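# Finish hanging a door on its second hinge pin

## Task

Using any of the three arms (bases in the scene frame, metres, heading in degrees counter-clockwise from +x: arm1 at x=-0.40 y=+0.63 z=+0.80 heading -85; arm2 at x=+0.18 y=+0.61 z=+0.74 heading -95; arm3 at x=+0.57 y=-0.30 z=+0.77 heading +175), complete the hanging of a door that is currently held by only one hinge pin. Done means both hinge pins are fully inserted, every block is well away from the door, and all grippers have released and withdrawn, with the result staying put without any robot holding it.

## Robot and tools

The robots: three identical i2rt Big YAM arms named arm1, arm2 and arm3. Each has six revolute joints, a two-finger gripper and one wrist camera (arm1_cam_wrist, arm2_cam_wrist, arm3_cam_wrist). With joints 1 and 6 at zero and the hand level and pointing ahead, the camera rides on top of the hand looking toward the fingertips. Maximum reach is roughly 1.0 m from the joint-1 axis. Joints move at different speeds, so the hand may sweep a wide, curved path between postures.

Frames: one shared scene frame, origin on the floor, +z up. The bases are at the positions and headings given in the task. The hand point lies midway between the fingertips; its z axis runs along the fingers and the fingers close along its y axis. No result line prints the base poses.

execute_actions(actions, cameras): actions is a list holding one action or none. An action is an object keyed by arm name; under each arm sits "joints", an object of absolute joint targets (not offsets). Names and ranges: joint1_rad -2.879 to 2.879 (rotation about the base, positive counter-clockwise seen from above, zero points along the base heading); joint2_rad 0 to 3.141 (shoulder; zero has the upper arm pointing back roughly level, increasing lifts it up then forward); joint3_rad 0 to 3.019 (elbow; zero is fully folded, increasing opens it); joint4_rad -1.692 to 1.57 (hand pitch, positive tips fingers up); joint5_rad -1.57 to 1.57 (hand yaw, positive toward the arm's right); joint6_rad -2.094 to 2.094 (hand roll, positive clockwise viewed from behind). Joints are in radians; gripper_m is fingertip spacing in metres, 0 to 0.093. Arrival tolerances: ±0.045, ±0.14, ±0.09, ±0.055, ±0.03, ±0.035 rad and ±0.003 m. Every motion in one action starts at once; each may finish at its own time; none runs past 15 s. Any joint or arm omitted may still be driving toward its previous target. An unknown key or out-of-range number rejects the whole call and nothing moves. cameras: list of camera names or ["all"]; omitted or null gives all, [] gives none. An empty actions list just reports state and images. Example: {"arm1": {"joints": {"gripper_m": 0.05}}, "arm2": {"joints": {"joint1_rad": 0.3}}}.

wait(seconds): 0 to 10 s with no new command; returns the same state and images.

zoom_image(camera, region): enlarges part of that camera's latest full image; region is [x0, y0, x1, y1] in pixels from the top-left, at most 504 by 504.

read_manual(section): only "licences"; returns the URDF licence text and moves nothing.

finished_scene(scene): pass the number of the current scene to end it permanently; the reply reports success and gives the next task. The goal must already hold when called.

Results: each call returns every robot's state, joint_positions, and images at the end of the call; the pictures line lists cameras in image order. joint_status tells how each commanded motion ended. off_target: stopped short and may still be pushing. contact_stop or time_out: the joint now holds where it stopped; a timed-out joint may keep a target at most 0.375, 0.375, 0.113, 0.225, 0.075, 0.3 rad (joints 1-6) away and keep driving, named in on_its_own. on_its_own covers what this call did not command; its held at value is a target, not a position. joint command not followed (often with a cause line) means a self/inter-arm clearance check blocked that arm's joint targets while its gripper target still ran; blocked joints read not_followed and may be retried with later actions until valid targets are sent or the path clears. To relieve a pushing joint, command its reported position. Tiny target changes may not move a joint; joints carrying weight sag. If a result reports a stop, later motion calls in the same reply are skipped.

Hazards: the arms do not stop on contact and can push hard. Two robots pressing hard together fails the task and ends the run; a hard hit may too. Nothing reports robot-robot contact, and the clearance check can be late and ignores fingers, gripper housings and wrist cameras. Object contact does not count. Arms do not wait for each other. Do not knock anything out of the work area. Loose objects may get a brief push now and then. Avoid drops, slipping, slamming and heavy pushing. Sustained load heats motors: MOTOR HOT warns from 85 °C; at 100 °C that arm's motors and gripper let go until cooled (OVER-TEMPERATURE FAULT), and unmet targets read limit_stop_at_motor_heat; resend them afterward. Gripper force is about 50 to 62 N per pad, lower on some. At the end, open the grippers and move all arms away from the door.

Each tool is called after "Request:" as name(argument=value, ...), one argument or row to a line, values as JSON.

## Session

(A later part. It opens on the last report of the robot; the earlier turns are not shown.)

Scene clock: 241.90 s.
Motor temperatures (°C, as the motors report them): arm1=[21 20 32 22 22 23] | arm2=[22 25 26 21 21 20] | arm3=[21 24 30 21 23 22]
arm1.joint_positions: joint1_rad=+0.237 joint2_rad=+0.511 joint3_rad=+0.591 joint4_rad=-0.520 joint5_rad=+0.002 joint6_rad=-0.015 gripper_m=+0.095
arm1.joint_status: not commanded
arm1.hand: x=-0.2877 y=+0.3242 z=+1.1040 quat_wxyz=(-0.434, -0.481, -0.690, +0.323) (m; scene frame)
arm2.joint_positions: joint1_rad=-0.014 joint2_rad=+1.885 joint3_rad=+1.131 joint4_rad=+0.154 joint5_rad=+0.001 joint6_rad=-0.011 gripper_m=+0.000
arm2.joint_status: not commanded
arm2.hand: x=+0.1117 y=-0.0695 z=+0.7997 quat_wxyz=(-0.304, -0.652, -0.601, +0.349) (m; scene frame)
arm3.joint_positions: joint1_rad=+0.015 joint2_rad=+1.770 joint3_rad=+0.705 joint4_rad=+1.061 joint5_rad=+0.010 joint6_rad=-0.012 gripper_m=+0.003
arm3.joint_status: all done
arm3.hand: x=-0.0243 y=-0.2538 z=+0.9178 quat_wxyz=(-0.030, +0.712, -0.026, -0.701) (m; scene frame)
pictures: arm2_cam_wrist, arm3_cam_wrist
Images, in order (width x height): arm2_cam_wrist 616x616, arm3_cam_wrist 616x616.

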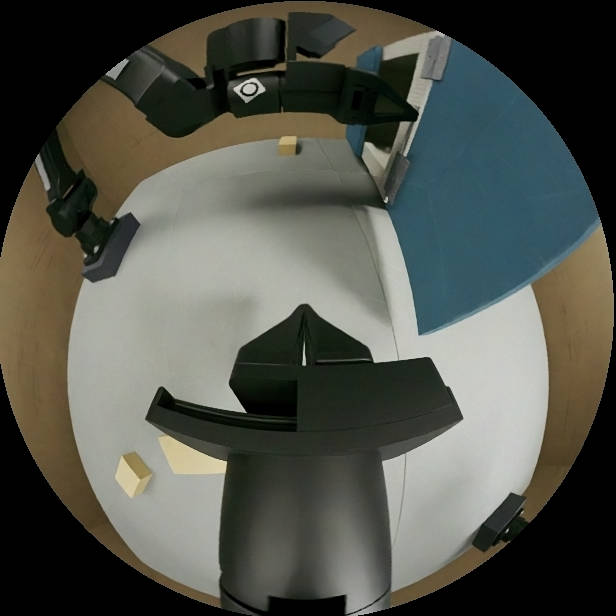

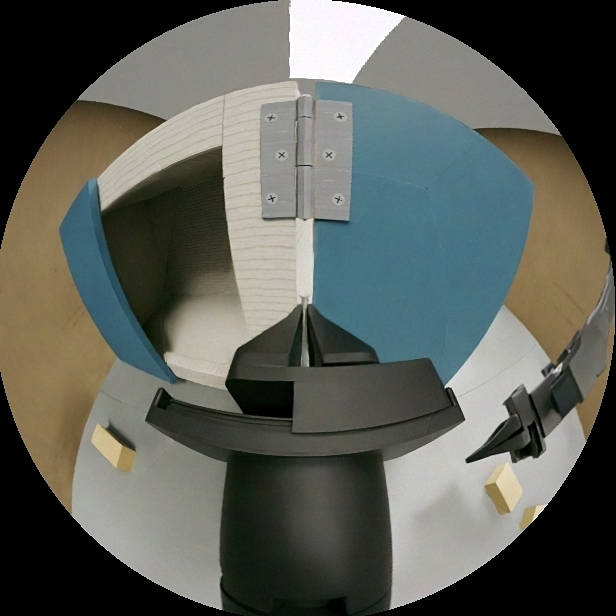

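Request:
execute_actions(
  actions=[
    {"arm3":{"joints":{"joint2_rad":1.808,"joint4_rad":1.118}}},
  ],
  cameras=["arm3_cam_wrist","arm2_cam_wrist"],
)

Request:
zoom_image(
  camera="arm2_cam_wrist",
  region=[375, 105, 435, 175],
)

Request:
zoom_image(
  camera="arm3_cam_wrist",
  region=[265, 260, 345, 380],
)

Scene clock: 249.27 s.
Motor temperatures (°C, as the motors report them): arm1=[21 20 32 22 22 23] | arm2=[22 25 26 21 21 20] | arm3=[21 24 30 21 23 22]
arm1.joint_positions: joint1_rad=+0.237 joint2_rad=+0.511 joint3_rad=+0.591 joint4_rad=-0.520 joint5_rad=+0.002 joint6_rad=-0.015 gripper_m=+0.095
arm1.joint_status: not commanded
arm1.hand: x=-0.2877 y=+0.3242 z=+1.1040 quat_wxyz=(-0.434, -0.481, -0.690, +0.323) (m; scene frame)
arm2.joint_positions: joint1_rad=-0.014 joint2_rad=+1.885 joint3_rad=+1.131 joint4_rad=+0.154 joint5_rad=+0.001 joint6_rad=-0.011 gripper_m=+0.000
arm2.joint_status: not commanded
arm2.hand: x=+0.1117 y=-0.0695 z=+0.7997 quat_wxyz=(-0.304, -0.652, -0.601, +0.349) (m; scene frame)
arm3.joint_positions: joint1_rad=+0.015 joint2_rad=+1.789 joint3_rad=+0.707 joint4_rad=+1.095 joint5_rad=+0.010 joint6_rad=-0.012 gripper_m=+0.003
arm3.joint_status: all done
arm3.hand: x=-0.0253 y=-0.2537 z=+0.9158 quat_wxyz=(-0.030, +0.706, -0.026, -0.707) (m; scene frame)
pictures: arm2_cam_wrist, arm3_cam_wrist
Images, in order (width x height): arm2_cam_wrist 616x616, arm3_cam_wrist 616x616.

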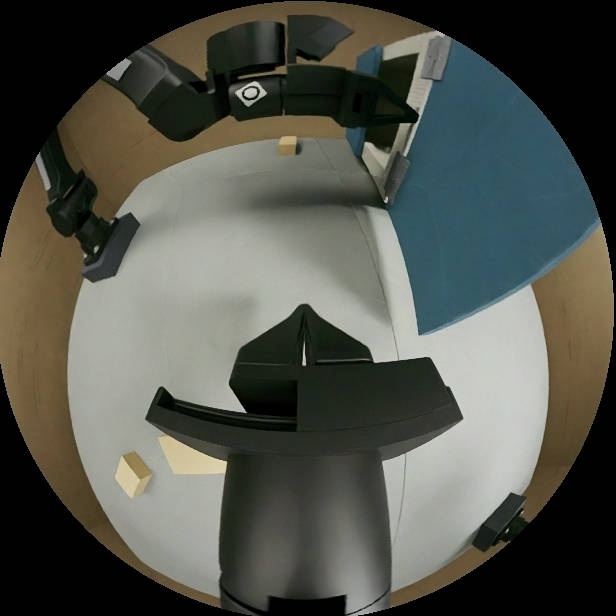

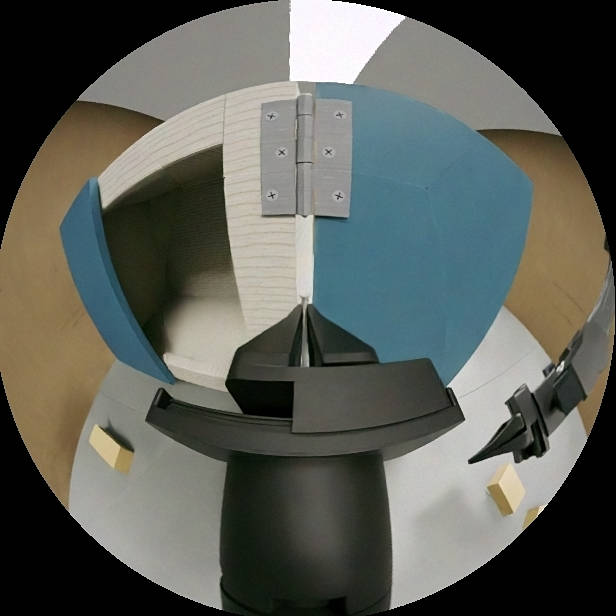

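Region (375, 105, 435, 175) of arm2_cam_wrist's 616x616 image, scaled by 7.200, with more detail than that image has; it fills the left 432 columns of this view, and the rest is white.

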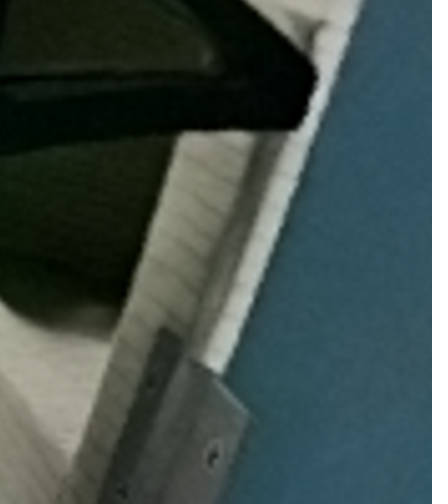

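Region (265, 260, 345, 380) of arm3_cam_wrist's 616x616 image, scaled by 4.200, with more detail than that image has.

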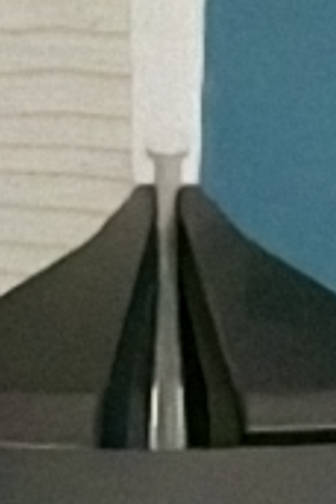

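Request:
zoom_image(
  camera="arm2_cam_wrist",
  region=[388, 138, 418, 168],
)

Region (388, 138, 418, 168) of arm2_cam_wrist's 616x616 image, scaled by 16.800, with more detail than that image has.

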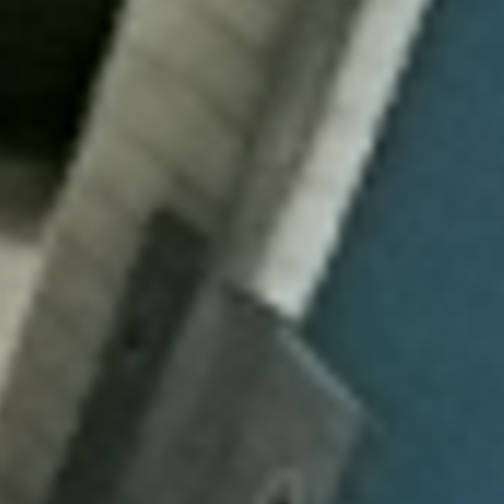

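Request:
execute_actions(
  actions=[
    {"arm3":{"joints":{"joint2_rad":1.83,"joint4_rad":1.125}}},
  ],
  cameras=["arm2_cam_wrist"],
)

Request:
zoom_image(
  camera="arm2_cam_wrist",
  region=[375, 105, 435, 175],
)

Scene clock: 256.10 s.
Motor temperatures (°C, as the motors report them): arm1=[21 20 32 22 22 23] | arm2=[22 25 27 21 21 20] | arm3=[21 24 30 21 23 22]
arm1.joint_positions: joint1_rad=+0.237 joint2_rad=+0.511 joint3_rad=+0.591 joint4_rad=-0.520 joint5_rad=+0.002 joint6_rad=-0.015 gripper_m=+0.095
arm1.joint_status: not commanded
arm1.hand: x=-0.2877 y=+0.3242 z=+1.1040 quat_wxyz=(-0.434, -0.481, -0.690, +0.323) (m; scene frame)
arm2.joint_positions: joint1_rad=-0.014 joint2_rad=+1.885 joint3_rad=+1.131 joint4_rad=+0.154 joint5_rad=+0.001 joint6_rad=-0.011 gripper_m=+0.000
arm2.joint_status: not commanded
arm2.hand: x=+0.1117 y=-0.0695 z=+0.7997 quat_wxyz=(-0.304, -0.652, -0.601, +0.349) (m; scene frame)
arm3.joint_positions: joint1_rad=+0.015 joint2_rad=+1.811 joint3_rad=+0.714 joint4_rad=+1.107 joint5_rad=+0.010 joint6_rad=-0.012 gripper_m=+0.003
arm3.joint_status: all done
arm3.hand: x=-0.0279 y=-0.2536 z=+0.9092 quat_wxyz=(-0.030, +0.707, -0.026, -0.706) (m; scene frame)
pictures: arm2_cam_wrist
Images, in order (width x height): arm2_cam_wrist 616x616.

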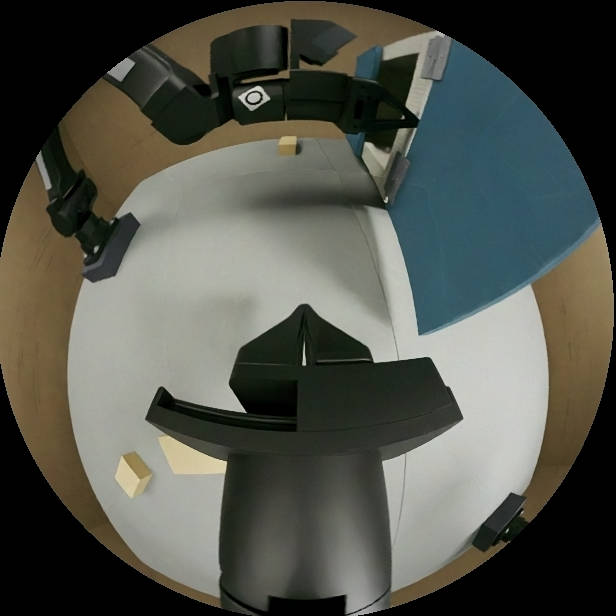

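Region (375, 105, 435, 175) of arm2_cam_wrist's 616x616 image, scaled by 7.200, with more detail than that image has; it fills the left 432 columns of this view, and the rest is white.

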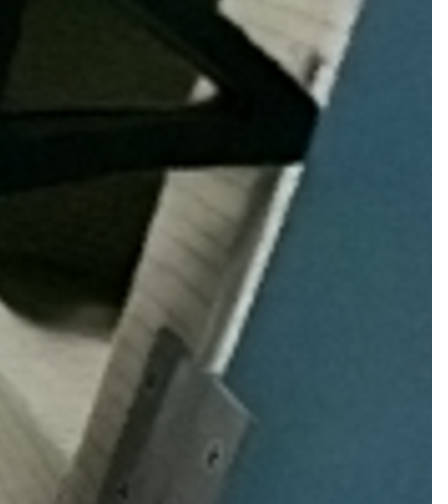

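Request:
execute_actions(
  actions=[
    {"arm3":{"joints":{"joint2_rad":1.84,"joint3_rad":0.705,"joint4_rad":1.15}}},
  ],
  cameras=["arm3_cam_wrist","arm2_cam_wrist"],
)

Request:
zoom_image(
  camera="arm2_cam_wrist",
  region=[375, 105, 435, 175],
)

Request:
zoom_image(
  camera="arm3_cam_wrist",
  region=[265, 260, 345, 380],
)

Scene clock: 261.80 s.
Motor temperatures (°C, as the motors report them): arm1=[21 20 32 22 22 23] | arm2=[22 25 27 21 21 20] | arm3=[21 24 30 21 23 22]
arm1.joint_positions: joint1_rad=+0.237 joint2_rad=+0.511 joint3_rad=+0.591 joint4_rad=-0.520 joint5_rad=+0.002 joint6_rad=-0.015 gripper_m=+0.095
arm1.joint_status: not commanded
arm1.hand: x=-0.2877 y=+0.3242 z=+1.1040 quat_wxyz=(-0.434, -0.481, -0.690, +0.323) (m; scene frame)
arm2.joint_positions: joint1_rad=-0.014 joint2_rad=+1.885 joint3_rad=+1.131 joint4_rad=+0.154 joint5_rad=+0.001 joint6_rad=-0.011 gripper_m=+0.000
arm2.joint_status: not commanded
arm2.hand: x=+0.1117 y=-0.0695 z=+0.7997 quat_wxyz=(-0.304, -0.652, -0.601, +0.349) (m; scene frame)
arm3.joint_positions: joint1_rad=+0.015 joint2_rad=+1.821 joint3_rad=+0.714 joint4_rad=+1.125 joint5_rad=+0.010 joint6_rad=-0.012 gripper_m=+0.003
arm3.joint_status: all done
arm3.hand: x=-0.0280 y=-0.2536 z=+0.9080 quat_wxyz=(-0.030, +0.704, -0.026, -0.709) (m; scene frame)
pictures: arm2_cam_wrist, arm3_cam_wrist
Images, in order (width x height): arm2_cam_wrist 616x616, arm3_cam_wrist 616x616.

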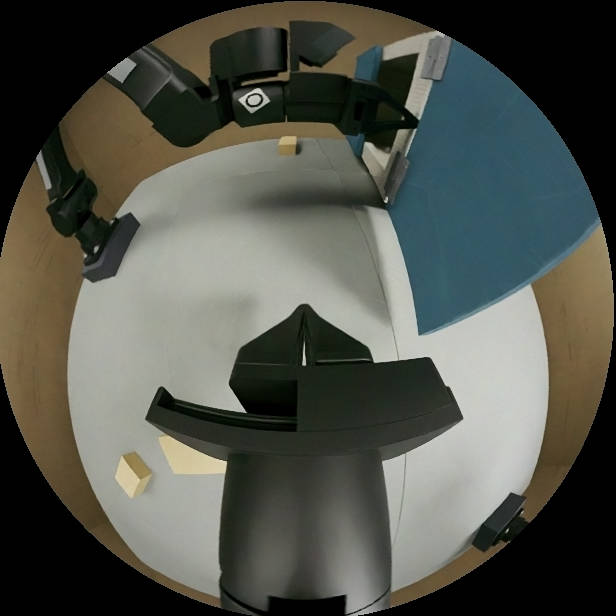

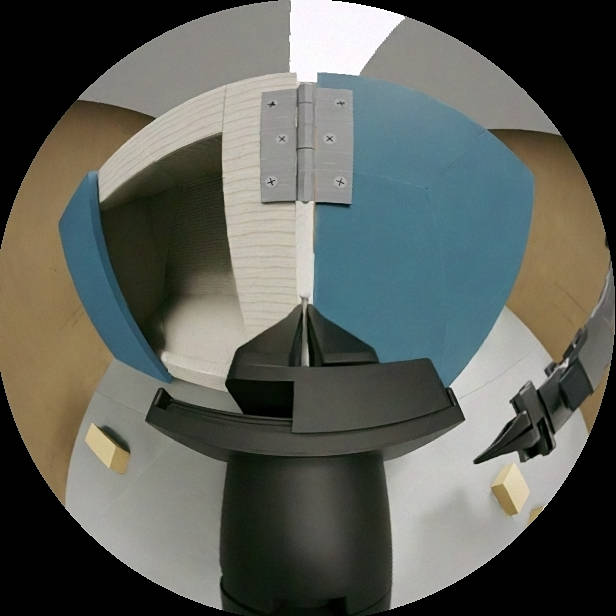

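Region (375, 105, 435, 175) of arm2_cam_wrist's 616x616 image, scaled by 7.200, with more detail than that image has; it fills the left 432 columns of this view, and the rest is white.

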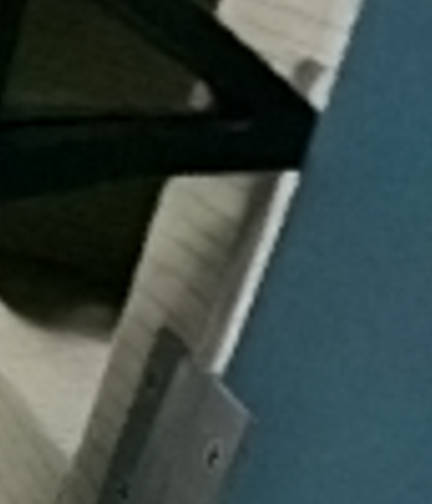

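Region (265, 260, 345, 380) of arm3_cam_wrist's 616x616 image, scaled by 4.200, with more detail than that image has.

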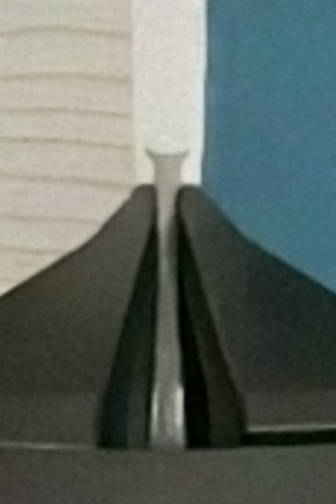

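Request:
execute_actions(
  actions=[
    {"arm3":{"joints":{"joint2_rad":1.855,"joint3_rad":0.685,"joint4_rad":1.16}}},
  ],
  cameras=["arm3_cam_wrist","arm2_cam_wrist"],
)

Request:
zoom_image(
  camera="arm2_cam_wrist",
  region=[375, 105, 435, 175],
)

Request:
zoom_image(
  camera="arm3_cam_wrist",
  region=[265, 260, 345, 380],
)

Scene clock: 266.03 s.
Motor temperatures (°C, as the motors report them): arm1=[21 20 33 22 22 23] | arm2=[22 25 27 21 21 20] | arm3=[21 24 29 21 23 22]
arm1.joint_positions: joint1_rad=+0.237 joint2_rad=+0.511 joint3_rad=+0.591 joint4_rad=-0.520 joint5_rad=+0.002 joint6_rad=-0.015 gripper_m=+0.095
arm1.joint_status: not commanded
arm1.hand: x=-0.2877 y=+0.3242 z=+1.1040 quat_wxyz=(-0.434, -0.481, -0.690, +0.323) (m; scene frame)
arm2.joint_positions: joint1_rad=-0.014 joint2_rad=+1.885 joint3_rad=+1.131 joint4_rad=+0.154 joint5_rad=+0.001 joint6_rad=-0.011 gripper_m=+0.000
arm2.joint_status: not commanded
arm2.hand: x=+0.1117 y=-0.0695 z=+0.7997 quat_wxyz=(-0.304, -0.652, -0.601, +0.349) (m; scene frame)
arm3.joint_positions: joint1_rad=+0.015 joint2_rad=+1.828 joint3_rad=+0.707 joint4_rad=+1.145 joint5_rad=+0.010 joint6_rad=-0.012 gripper_m=+0.003
arm3.joint_status: all done
arm3.hand: x=-0.0256 y=-0.2537 z=+0.9060 quat_wxyz=(-0.030, +0.702, -0.026, -0.711) (m; scene frame)
pictures: arm2_cam_wrist, arm3_cam_wrist
Images, in order (width x height): arm2_cam_wrist 616x616, arm3_cam_wrist 616x616.

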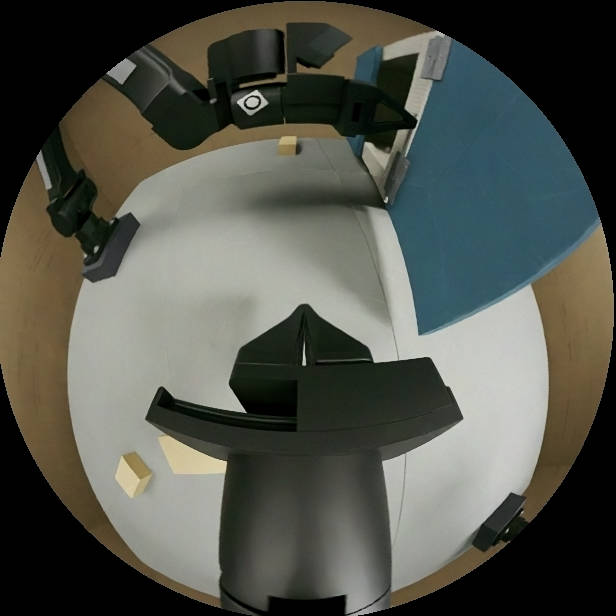

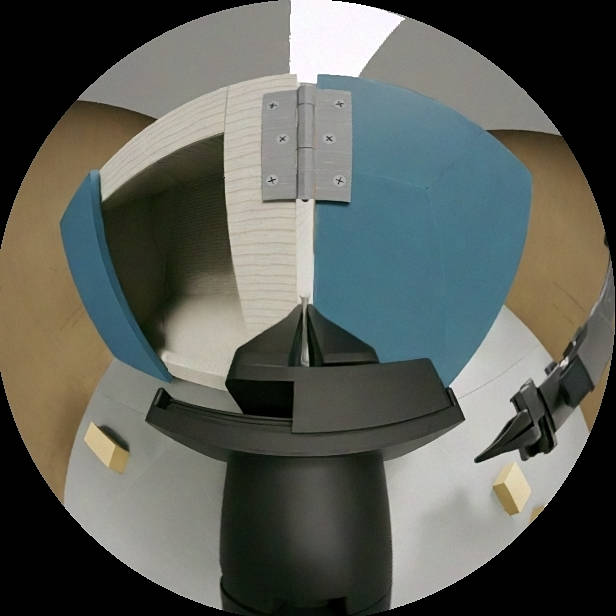

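Region (375, 105, 435, 175) of arm2_cam_wrist's 616x616 image, scaled by 7.200, with more detail than that image has; it fills the left 432 columns of this view, and the rest is white.

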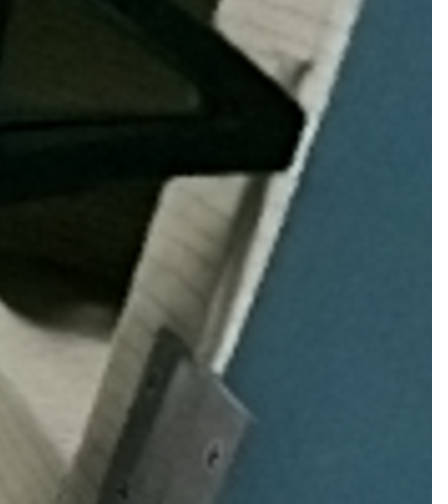

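Region (265, 260, 345, 380) of arm3_cam_wrist's 616x616 image, scaled by 4.200, with more detail than that image has.

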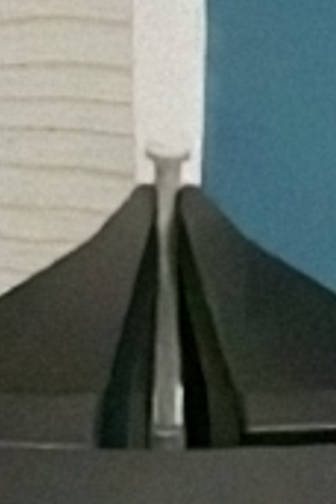

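Request:
execute_actions(
  actions=[
    {"arm3":{"joints":{"joint2_rad":1.828,"joint3_rad":0.715,"joint4_rad":1.15,"gripper_m":0.014}}},
  ],
  cameras=["arm3_cam_wrist","arm2_cam_wrist"],
)

Request:
zoom_image(
  camera="arm2_cam_wrist",
  region=[375, 105, 435, 175],
)

Request:
zoom_image(
  camera="arm3_cam_wrist",
  region=[265, 260, 345, 380],
)

Scene clock: 271.33 s.
Motor temperatures (°C, as the motors report them): arm1=[21 20 33 22 22 23] | arm2=[22 26 27 21 21 20] | arm3=[21 24 29 21 23 22]
arm1.joint_positions: joint1_rad=+0.237 joint2_rad=+0.511 joint3_rad=+0.591 joint4_rad=-0.520 joint5_rad=+0.002 joint6_rad=-0.015 gripper_m=+0.095
arm1.joint_status: not commanded
arm1.hand: x=-0.2877 y=+0.3242 z=+1.1040 quat_wxyz=(-0.434, -0.481, -0.690, +0.323) (m; scene frame)
arm2.joint_positions: joint1_rad=-0.014 joint2_rad=+1.885 joint3_rad=+1.131 joint4_rad=+0.154 joint5_rad=+0.001 joint6_rad=-0.011 gripper_m=+0.000
arm2.joint_status: not commanded
arm2.hand: x=+0.1117 y=-0.0695 z=+0.7997 quat_wxyz=(-0.304, -0.652, -0.601, +0.349) (m; scene frame)
arm3.joint_positions: joint1_rad=+0.015 joint2_rad=+1.828 joint3_rad=+0.706 joint4_rad=+1.145 joint5_rad=+0.011 joint6_rad=-0.012 gripper_m=+0.014
arm3.joint_status: all done
arm3.hand: x=-0.0255 y=-0.2537 z=+0.9059 quat_wxyz=(-0.031, +0.702, -0.026, -0.711) (m; scene frame)
pictures: arm2_cam_wrist, arm3_cam_wrist
Images, in order (width x height): arm2_cam_wrist 616x616, arm3_cam_wrist 616x616.

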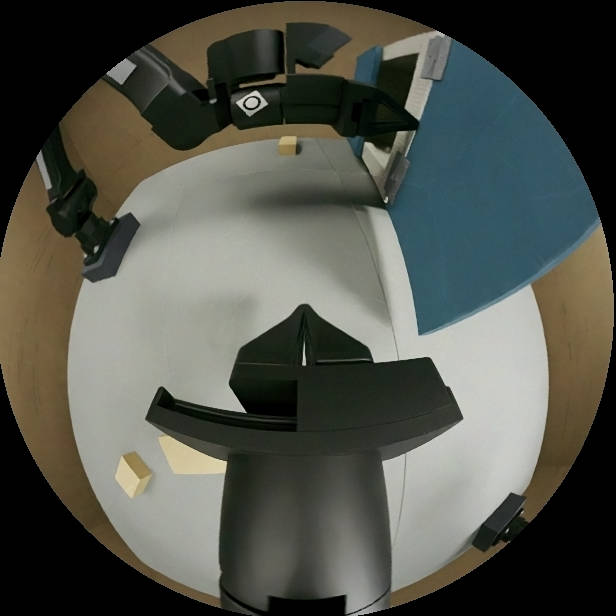

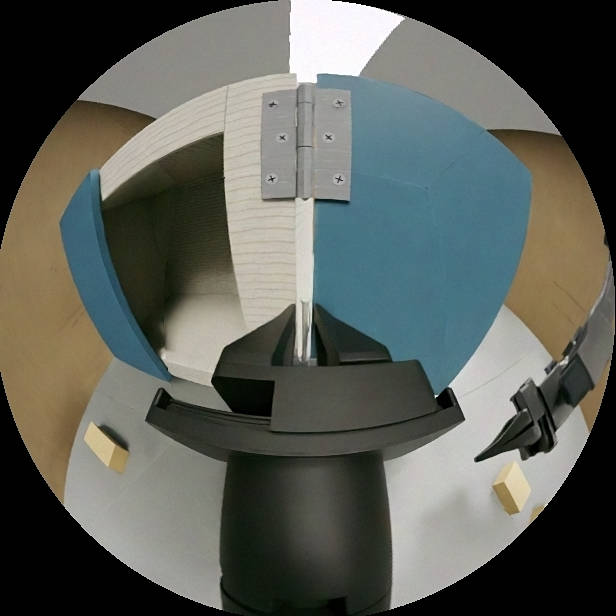

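Region (375, 105, 435, 175) of arm2_cam_wrist's 616x616 image, scaled by 7.200, with more detail than that image has; it fills the left 432 columns of this view, and the rest is white.

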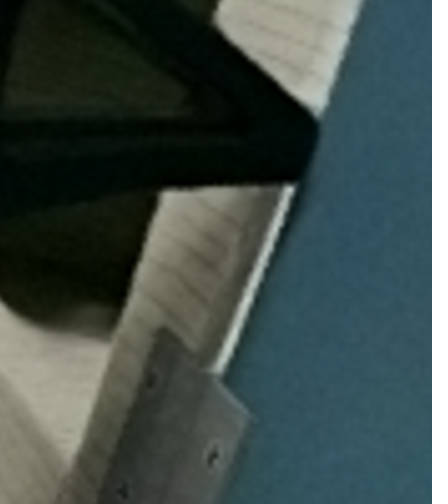

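Region (265, 260, 345, 380) of arm3_cam_wrist's 616x616 image, scaled by 4.200, with more detail than that image has.

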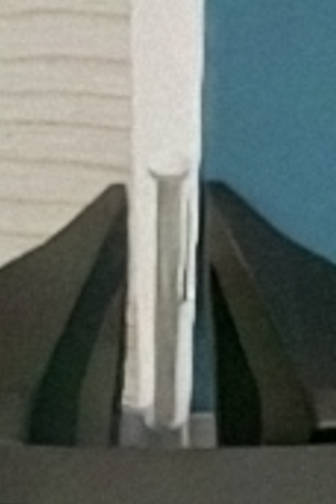

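Request:
execute_actions(
  actions=[
    {"arm3":{"joints":{"joint2_rad":1.78,"joint3_rad":0.655,"gripper_m":0.05}},"arm2":{"joints":{"joint2_rad":1.5,"joint3_rad":0.81,"joint4_rad":0.9}}},
  ],
  cameras=[],
)

Request:
execute_actions(
  actions=[
    {"arm2":{"joints":{"joint1_rad":-0.282,"joint5_rad":-0.30,"joint4_rad":1.22,"gripper_m":0.09}}},
  ],
  cameras=[],
)

Request:
execute_actions(
  actions=[
    {"arm2":{"joints":{"joint2_rad":2.002}}},
  ],
)

Request:
zoom_image(
  camera="arm3_cam_wrist",
  region=[255, 260, 355, 380],
)

Scene clock: 286.03 s.
Motor temperatures (°C, as the motors report them): arm1=[21 20 33 22 22 23] | arm2=[22 26 27 21 21 20] | arm3=[21 24 28 21 23 22]
arm1.joint_positions: joint1_rad=+0.237 joint2_rad=+0.511 joint3_rad=+0.591 joint4_rad=-0.520 joint5_rad=+0.002 joint6_rad=-0.015 gripper_m=+0.095
arm1.joint_status: not commanded
arm1.hand: x=-0.2877 y=+0.3242 z=+1.1040 quat_wxyz=(-0.434, -0.481, -0.690, +0.323) (m; scene frame)
arm2.joint_positions: joint1_rad=-0.014 joint2_rad=+1.488 joint3_rad=+0.823 joint4_rad=+0.874 joint5_rad=+0.001 joint6_rad=-0.011 gripper_m=+0.000
arm2.joint_status: all done
arm2.hand: x=+0.1234 y=+0.0130 z=+1.0599 quat_wxyz=(-0.513, -0.463, -0.431, +0.580) (m; scene frame)
arm3.joint_positions: joint1_rad=+0.015 joint2_rad=+1.817 joint3_rad=+0.656 joint4_rad=+1.145 joint5_rad=+0.011 joint6_rad=-0.012 gripper_m=+0.050
arm3.joint_status: all done
arm3.hand: x=-0.0080 y=-0.2550 z=+0.8920 quat_wxyz=(-0.030, +0.716, -0.027, -0.697) (m; scene frame)
pictures: none
No camera images: the call's "cameras" was empty. Leave "cameras" out to get every camera's image.

Scene clock: 287.17 s.
Motor temperatures (°C, as the motors report them): arm1=[21 20 33 22 22 23] | arm2=[22 26 27 21 21 20] | arm3=[21 24 28 21 23 22]
arm1.joint_positions: joint1_rad=+0.237 joint2_rad=+0.511 joint3_rad=+0.591 joint4_rad=-0.520 joint5_rad=+0.002 joint6_rad=-0.015 gripper_m=+0.095
arm1.joint_status: not commanded
arm1.hand: x=-0.2877 y=+0.3242 z=+1.1040 quat_wxyz=(-0.434, -0.481, -0.690, +0.323) (m; scene frame)
arm2.joint_positions: joint1_rad=-0.287 joint2_rad=+1.490 joint3_rad=+0.823 joint4_rad=+1.196 joint5_rad=-0.296 joint6_rad=-0.010 gripper_m=+0.090
arm2.joint_status: all done
arm2.hand: x=+0.0250 y=+0.0641 z=+1.1301 quat_wxyz=(-0.537, -0.331, -0.392, +0.670) (m; scene frame)
arm3.joint_positions: joint1_rad=+0.015 joint2_rad=+1.817 joint3_rad=+0.656 joint4_rad=+1.145 joint5_rad=+0.011 joint6_rad=-0.012 gripper_m=+0.050
arm3.joint_status: not commanded
arm3.hand: x=-0.0080 y=-0.2550 z=+0.8920 quat_wxyz=(-0.030, +0.716, -0.027, -0.697) (m; scene frame)
pictures: none
No camera images: the call's "cameras" was empty. Leave "cameras" out to get every camera's image.

Scene clock: 288.47 s.
Motor temperatures (°C, as the motors report them): arm1=[21 20 33 22 22 23] | arm2=[22 25 27 21 21 20] | arm3=[21 24 28 21 23 22]
arm1.joint_positions: joint1_rad=+0.237 joint2_rad=+0.511 joint3_rad=+0.591 joint4_rad=-0.520 joint5_rad=+0.002 joint6_rad=-0.015 gripper_m=+0.095
arm1.joint_status: not commanded
arm1.hand: x=-0.2877 y=+0.3242 z=+1.1040 quat_wxyz=(-0.434, -0.481, -0.690, +0.323) (m; scene frame)
arm2.joint_positions: joint1_rad=-0.287 joint2_rad=+2.011 joint3_rad=+0.810 joint4_rad=+1.206 joint5_rad=-0.296 joint6_rad=-0.010 gripper_m=+0.090
arm2.joint_status: all done
arm2.hand: x=+0.0008 y=+0.0147 z=+0.8221 quat_wxyz=(-0.473, -0.513, -0.488, +0.523) (m; scene frame)
arm3.joint_positions: joint1_rad=+0.015 joint2_rad=+1.817 joint3_rad=+0.656 joint4_rad=+1.145 joint5_rad=+0.011 joint6_rad=-0.012 gripper_m=+0.050
arm3.joint_status: not commanded
arm3.hand: x=-0.0080 y=-0.2550 z=+0.8920 quat_wxyz=(-0.030, +0.716, -0.027, -0.697) (m; scene frame)
pictures: arm1_cam_wrist, arm2_cam_wrist, arm3_cam_wrist
Images, in order (width x height): arm1_cam_wrist 616x616, arm2_cam_wrist 616x616, arm3_cam_wrist 616x616.

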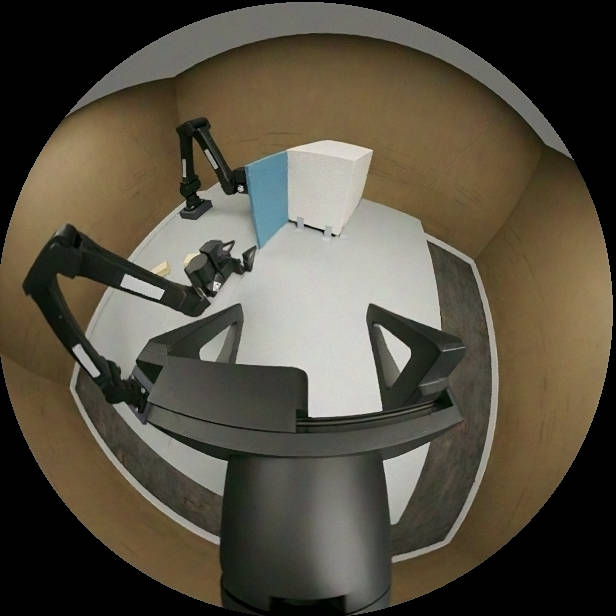

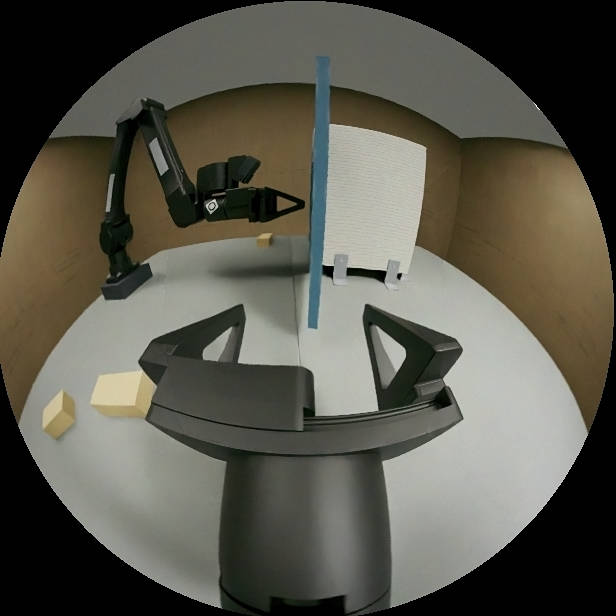

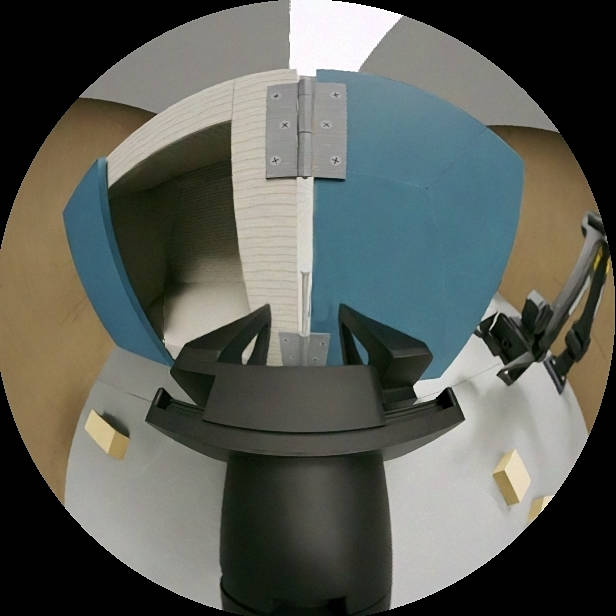

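Region (255, 260, 355, 380) of arm3_cam_wrist's 616x616 image, scaled by 4.200, with more detail than that image has.

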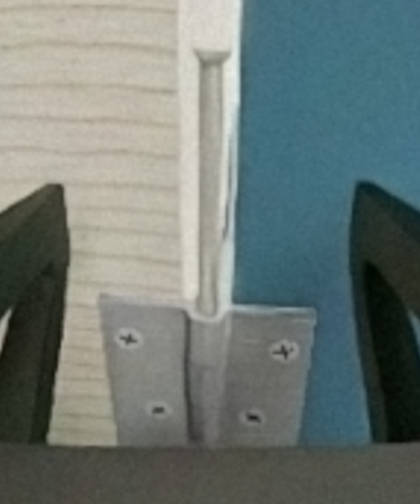

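Request:
execute_actions(
  actions=[
    {"arm2":{"joints":{"joint1_rad":-0.24,"joint5_rad":-0.228,"joint2_rad":2.105,"joint3_rad":1.085,"joint4_rad":1.045,"gripper_m":0.09}}},
  ],
)

Scene clock: 295.77 s.
Motor temperatures (°C, as the motors report them): arm1=[21 20 33 22 22 23] | arm2=[22 26 26 21 21 20] | arm3=[21 24 28 21 23 22]
arm1.joint_positions: joint1_rad=+0.237 joint2_rad=+0.511 joint3_rad=+0.591 joint4_rad=-0.520 joint5_rad=+0.002 joint6_rad=-0.015 gripper_m=+0.095
arm1.joint_status: not commanded
arm1.hand: x=-0.2877 y=+0.3242 z=+1.1040 quat_wxyz=(-0.434, -0.481, -0.690, +0.323) (m; scene frame)
arm2.joint_positions: joint1_rad=-0.238 joint2_rad=+2.106 joint3_rad=+1.056 joint4_rad=+1.063 joint5_rad=-0.232 joint6_rad=-0.010 gripper_m=+0.090
arm2.joint_status: all done
arm2.hand: x=-0.0063 y=-0.0692 z=+0.8255 quat_wxyz=(-0.471, -0.515, -0.483, +0.530) (m; scene frame)
arm3.joint_positions: joint1_rad=+0.015 joint2_rad=+1.817 joint3_rad=+0.656 joint4_rad=+1.145 joint5_rad=+0.011 joint6_rad=-0.012 gripper_m=+0.050
arm3.joint_status: not commanded
arm3.hand: x=-0.0080 y=-0.2550 z=+0.8920 quat_wxyz=(-0.030, +0.716, -0.027, -0.697) (m; scene frame)
pictures: arm1_cam_wrist, arm2_cam_wrist, arm3_cam_wrist
Images, in order (width x height): arm1_cam_wrist 616x616, arm2_cam_wrist 616x616, arm3_cam_wrist 616x616.

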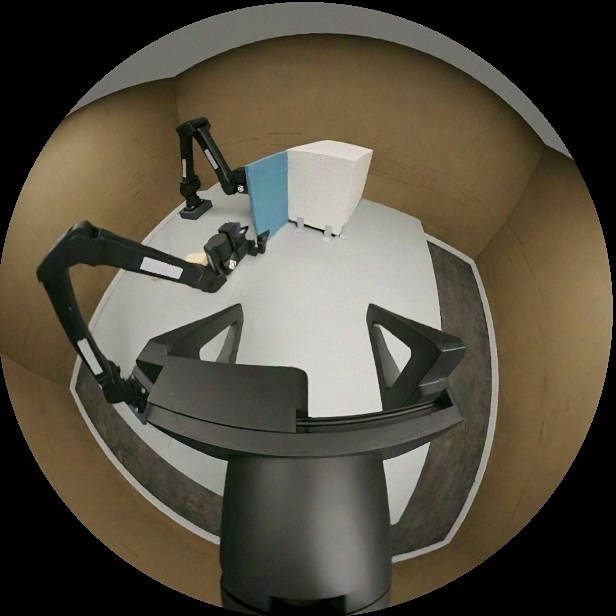

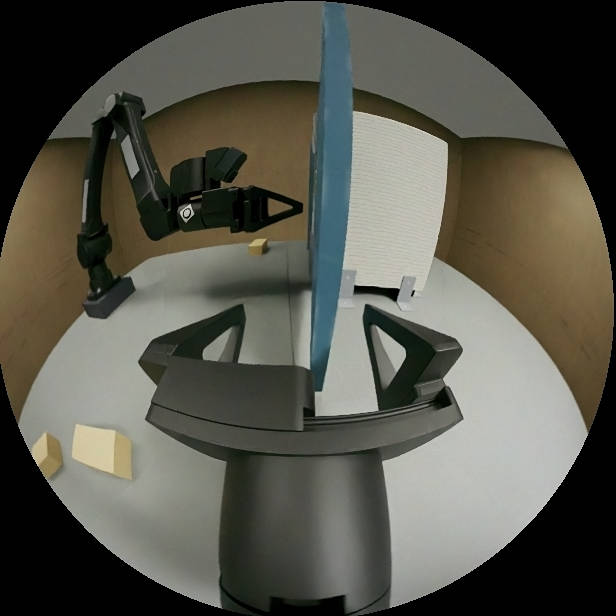

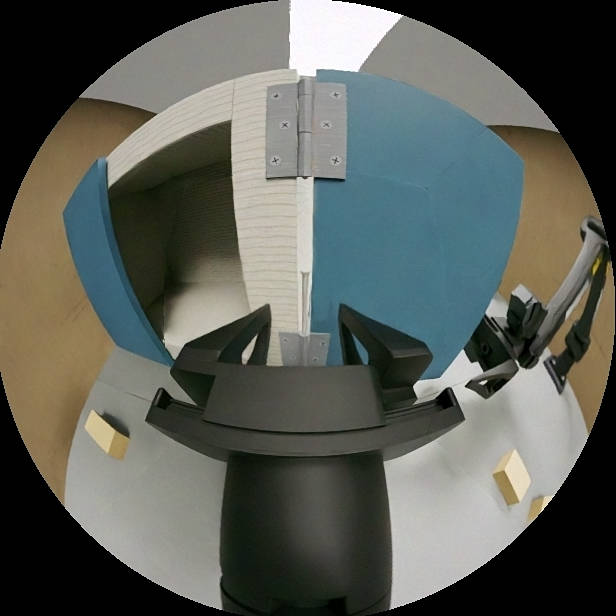

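Request:
execute_actions(
  actions=[
    {"arm2":{"joints":{"joint1_rad":-0.266,"gripper_m":0.04}}},
  ],
  cameras=["arm2_cam_wrist"],
)

Scene clock: 299.00 s.
Motor temperatures (°C, as the motors report them): arm1=[21 20 33 22 22 23] | arm2=[22 26 26 21 21 20] | arm3=[21 24 28 21 23 22]
arm1.joint_positions: joint1_rad=+0.237 joint2_rad=+0.511 joint3_rad=+0.591 joint4_rad=-0.520 joint5_rad=+0.002 joint6_rad=-0.015 gripper_m=+0.095
arm1.joint_status: not commanded
arm1.hand: x=-0.2877 y=+0.3242 z=+1.1040 quat_wxyz=(-0.434, -0.481, -0.690, +0.323) (m; scene frame)
arm2.joint_positions: joint1_rad=-0.265 joint2_rad=+2.106 joint3_rad=+1.056 joint4_rad=+1.063 joint5_rad=-0.232 joint6_rad=-0.010 gripper_m=+0.040
arm2.joint_status: all done
arm2.hand: x=-0.0244 y=-0.0640 z=+0.8258 quat_wxyz=(-0.464, -0.521, -0.476, +0.536) (m; scene frame)
arm3.joint_positions: joint1_rad=+0.015 joint2_rad=+1.817 joint3_rad=+0.656 joint4_rad=+1.145 joint5_rad=+0.011 joint6_rad=-0.012 gripper_m=+0.050
arm3.joint_status: not commanded
arm3.hand: x=-0.0080 y=-0.2550 z=+0.8920 quat_wxyz=(-0.030, +0.716, -0.027, -0.697) (m; scene frame)
pictures: arm2_cam_wrist
Images, in order (width x height): arm2_cam_wrist 616x616.

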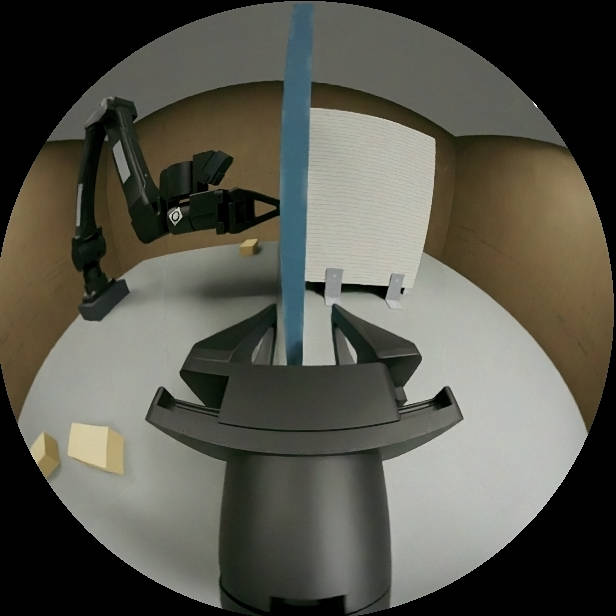

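Request:
execute_actions(
  actions=[
    {"arm2":{"joints":{"joint5_rad":-0.275,"gripper_m":0.025}}},
  ],
  cameras=[],
)

Request:
execute_actions(
  actions=[
    {"arm2":{"joints":{"gripper_m":0.0}}},
  ],
  cameras=["arm2_cam_wrist","arm3_cam_wrist"],
)

Request:
zoom_image(
  camera="arm3_cam_wrist",
  region=[255, 260, 355, 380],
)

Scene clock: 303.73 s.
Motor temperatures (°C, as the motors report them): arm1=[21 20 33 22 22 23] | arm2=[22 26 27 21 21 20] | arm3=[21 25 28 21 23 22]
arm1.joint_positions: joint1_rad=+0.237 joint2_rad=+0.511 joint3_rad=+0.591 joint4_rad=-0.520 joint5_rad=+0.002 joint6_rad=-0.015 gripper_m=+0.095
arm1.joint_status: not commanded
arm1.hand: x=-0.2877 y=+0.3242 z=+1.1040 quat_wxyz=(-0.434, -0.481, -0.690, +0.323) (m; scene frame)
arm2.joint_positions: joint1_rad=-0.265 joint2_rad=+2.106 joint3_rad=+1.056 joint4_rad=+1.063 joint5_rad=-0.270 joint6_rad=-0.010 gripper_m=+0.025
arm2.joint_status: all done
arm2.hand: x=-0.0178 y=-0.0646 z=+0.8257 quat_wxyz=(-0.474, -0.512, -0.486, +0.527) (m; scene frame)
arm3.joint_positions: joint1_rad=+0.015 joint2_rad=+1.817 joint3_rad=+0.656 joint4_rad=+1.145 joint5_rad=+0.011 joint6_rad=-0.012 gripper_m=+0.050
arm3.joint_status: not commanded
arm3.hand: x=-0.0080 y=-0.2550 z=+0.8920 quat_wxyz=(-0.030, +0.716, -0.027, -0.697) (m; scene frame)
pictures: none
No camera images: the call's "cameras" was empty. Leave "cameras" out to get every camera's image.

Scene clock: 304.23 s.
Motor temperatures (°C, as the motors report them): arm1=[21 20 33 22 22 23] | arm2=[22 26 27 21 21 20] | arm3=[21 25 28 21 23 22]
arm1.joint_positions: joint1_rad=+0.237 joint2_rad=+0.511 joint3_rad=+0.591 joint4_rad=-0.520 joint5_rad=+0.002 joint6_rad=-0.015 gripper_m=+0.095
arm1.joint_status: not commanded
arm1.hand: x=-0.2877 y=+0.3242 z=+1.1040 quat_wxyz=(-0.434, -0.481, -0.690, +0.323) (m; scene frame)
arm2.joint_positions: joint1_rad=-0.269 joint2_rad=+2.106 joint3_rad=+1.057 joint4_rad=+1.061 joint5_rad=-0.263 joint6_rad=+0.002 gripper_m=+0.011
arm2.joint_status: gripper_m off_target (ended at +0.011, target +0.000)
arm2.hand: x=-0.0222 y=-0.0640 z=+0.8259 quat_wxyz=(-0.474, -0.517, -0.480, +0.526) (m; scene frame)
arm3.joint_positions: joint1_rad=+0.015 joint2_rad=+1.817 joint3_rad=+0.656 joint4_rad=+1.145 joint5_rad=+0.011 joint6_rad=-0.012 gripper_m=+0.050
arm3.joint_status: not commanded
arm3.hand: x=-0.0080 y=-0.2550 z=+0.8920 quat_wxyz=(-0.030, +0.716, -0.027, -0.697) (m; scene frame)
pictures: arm2_cam_wrist, arm3_cam_wrist
Images, in order (width x height): arm2_cam_wrist 616x616, arm3_cam_wrist 616x616.

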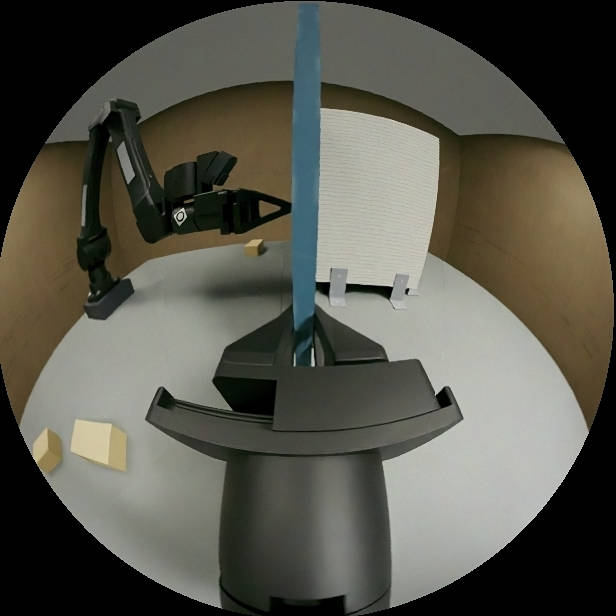

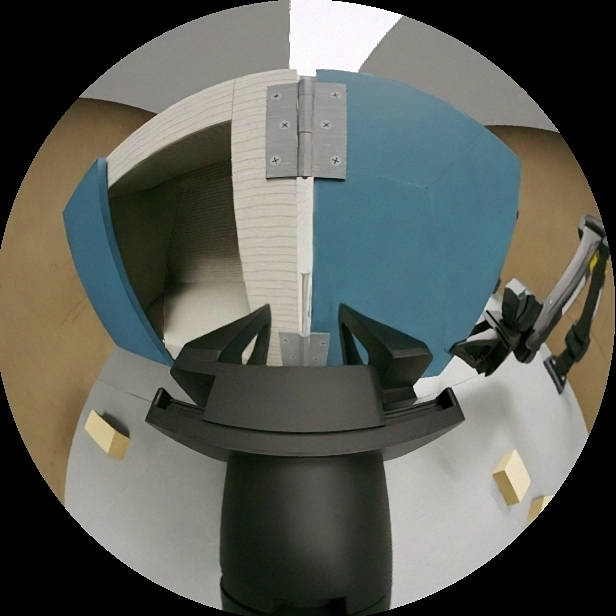

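Region (255, 260, 355, 380) of arm3_cam_wrist's 616x616 image, scaled by 4.200, with more detail than that image has.

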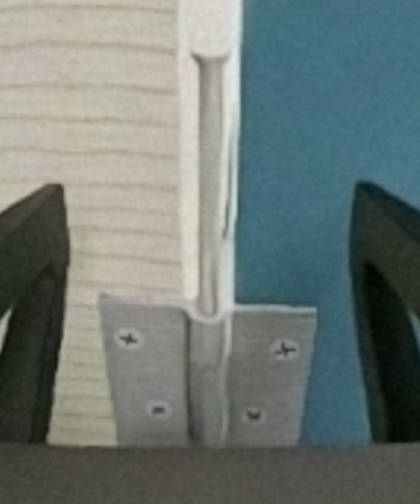

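Request:
execute_actions(
  actions=[
    {"arm2":{"joints":{"joint4_rad":1.10}}},
  ],
  cameras=["arm3_cam_wrist"],
)

Request:
zoom_image(
  camera="arm3_cam_wrist",
  region=[255, 260, 355, 380],
)

Scene clock: 307.60 s.
Motor temperatures (°C, as the motors report them): arm1=[21 20 33 22 22 23] | arm2=[22 26 27 21 21 20] | arm3=[21 25 28 21 23 22]
arm1.joint_positions: joint1_rad=+0.237 joint2_rad=+0.511 joint3_rad=+0.591 joint4_rad=-0.520 joint5_rad=+0.002 joint6_rad=-0.015 gripper_m=+0.095
arm1.joint_status: not commanded
arm1.hand: x=-0.2877 y=+0.3242 z=+1.1040 quat_wxyz=(-0.434, -0.481, -0.690, +0.323) (m; scene frame)
arm2.joint_positions: joint1_rad=-0.269 joint2_rad=+2.106 joint3_rad=+1.057 joint4_rad=+1.064 joint5_rad=-0.263 joint6_rad=+0.002 gripper_m=+0.011
arm2.joint_status: all done
arm2.hand: x=-0.0222 y=-0.0640 z=+0.8264 quat_wxyz=(-0.475, -0.517, -0.479, +0.527) (m; scene frame)
arm3.joint_positions: joint1_rad=+0.015 joint2_rad=+1.817 joint3_rad=+0.656 joint4_rad=+1.145 joint5_rad=+0.011 joint6_rad=-0.012 gripper_m=+0.050
arm3.joint_status: not commanded
arm3.hand: x=-0.0080 y=-0.2550 z=+0.8920 quat_wxyz=(-0.030, +0.716, -0.027, -0.697) (m; scene frame)
pictures: arm3_cam_wrist
Images, in order (width x height): arm3_cam_wrist 616x616.

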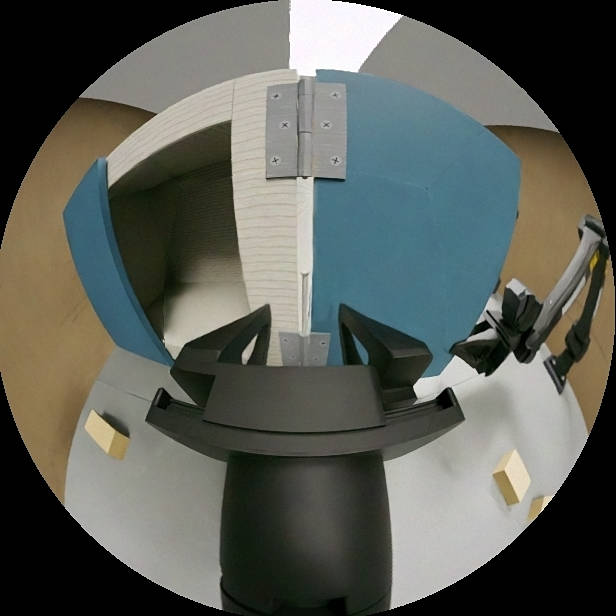

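Region (255, 260, 355, 380) of arm3_cam_wrist's 616x616 image, scaled by 4.200, with more detail than that image has.

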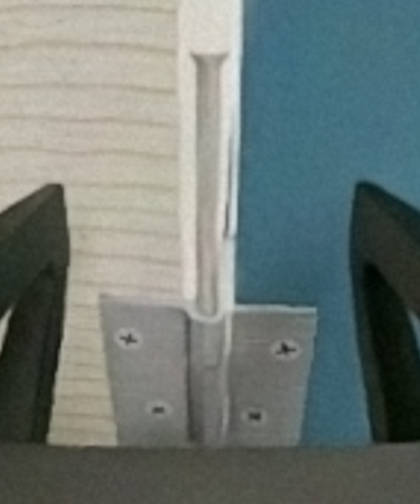

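Request:
execute_actions(
  actions=[
    {"arm3":{"joints":{"joint2_rad":1.685,"joint3_rad":0.675,"joint4_rad":1.025,"gripper_m":0.0}},"arm2":{"joints":{"joint4_rad":1.13}}},
  ],
  cameras=["arm3_cam_wrist"],
)

Request:
zoom_image(
  camera="arm3_cam_wrist",
  region=[255, 260, 355, 380],
)

Scene clock: 317.07 s.
Motor temperatures (°C, as the motors report them): arm1=[21 20 34 22 22 23] | arm2=[22 26 27 21 21 20] | arm3=[21 25 28 21 23 22]
arm1.joint_positions: joint1_rad=+0.237 joint2_rad=+0.511 joint3_rad=+0.591 joint4_rad=-0.520 joint5_rad=+0.002 joint6_rad=-0.015 gripper_m=+0.095
arm1.joint_status: not commanded
arm1.hand: x=-0.2877 y=+0.3242 z=+1.1040 quat_wxyz=(-0.434, -0.481, -0.690, +0.323) (m; scene frame)
arm2.joint_positions: joint1_rad=-0.269 joint2_rad=+2.108 joint3_rad=+1.057 joint4_rad=+1.076 joint5_rad=-0.263 joint6_rad=+0.004 gripper_m=+0.011
arm2.joint_status: all done
arm2.hand: x=-0.0221 y=-0.0638 z=+0.8276 quat_wxyz=(-0.476, -0.514, -0.478, +0.530) (m; scene frame)
arm3.joint_positions: joint1_rad=+0.015 joint2_rad=+1.700 joint3_rad=+0.656 joint4_rad=+1.036 joint5_rad=+0.011 joint6_rad=-0.013 gripper_m=+0.001
arm3.joint_status: all done
arm3.hand: x=-0.0063 y=-0.2549 z=+0.9299 quat_wxyz=(-0.030, +0.713, -0.026, -0.700) (m; scene frame)
pictures: arm3_cam_wrist
Images, in order (width x height): arm3_cam_wrist 616x616.

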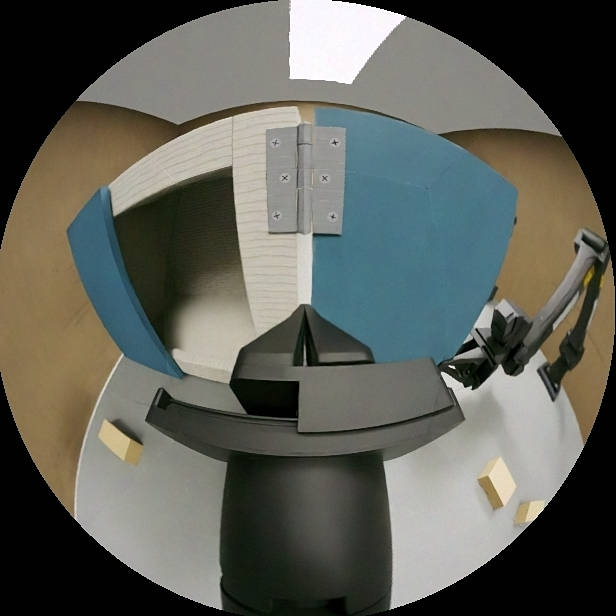

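Region (255, 260, 355, 380) of arm3_cam_wrist's 616x616 image, scaled by 4.200, with more detail than that image has.

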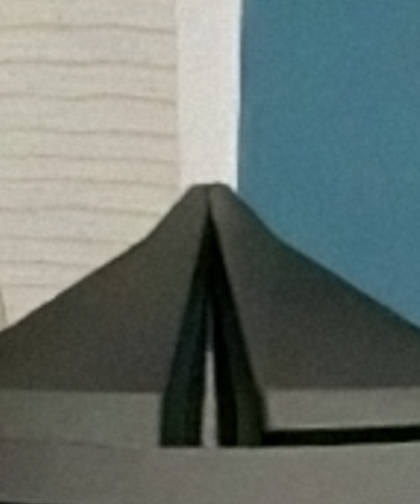

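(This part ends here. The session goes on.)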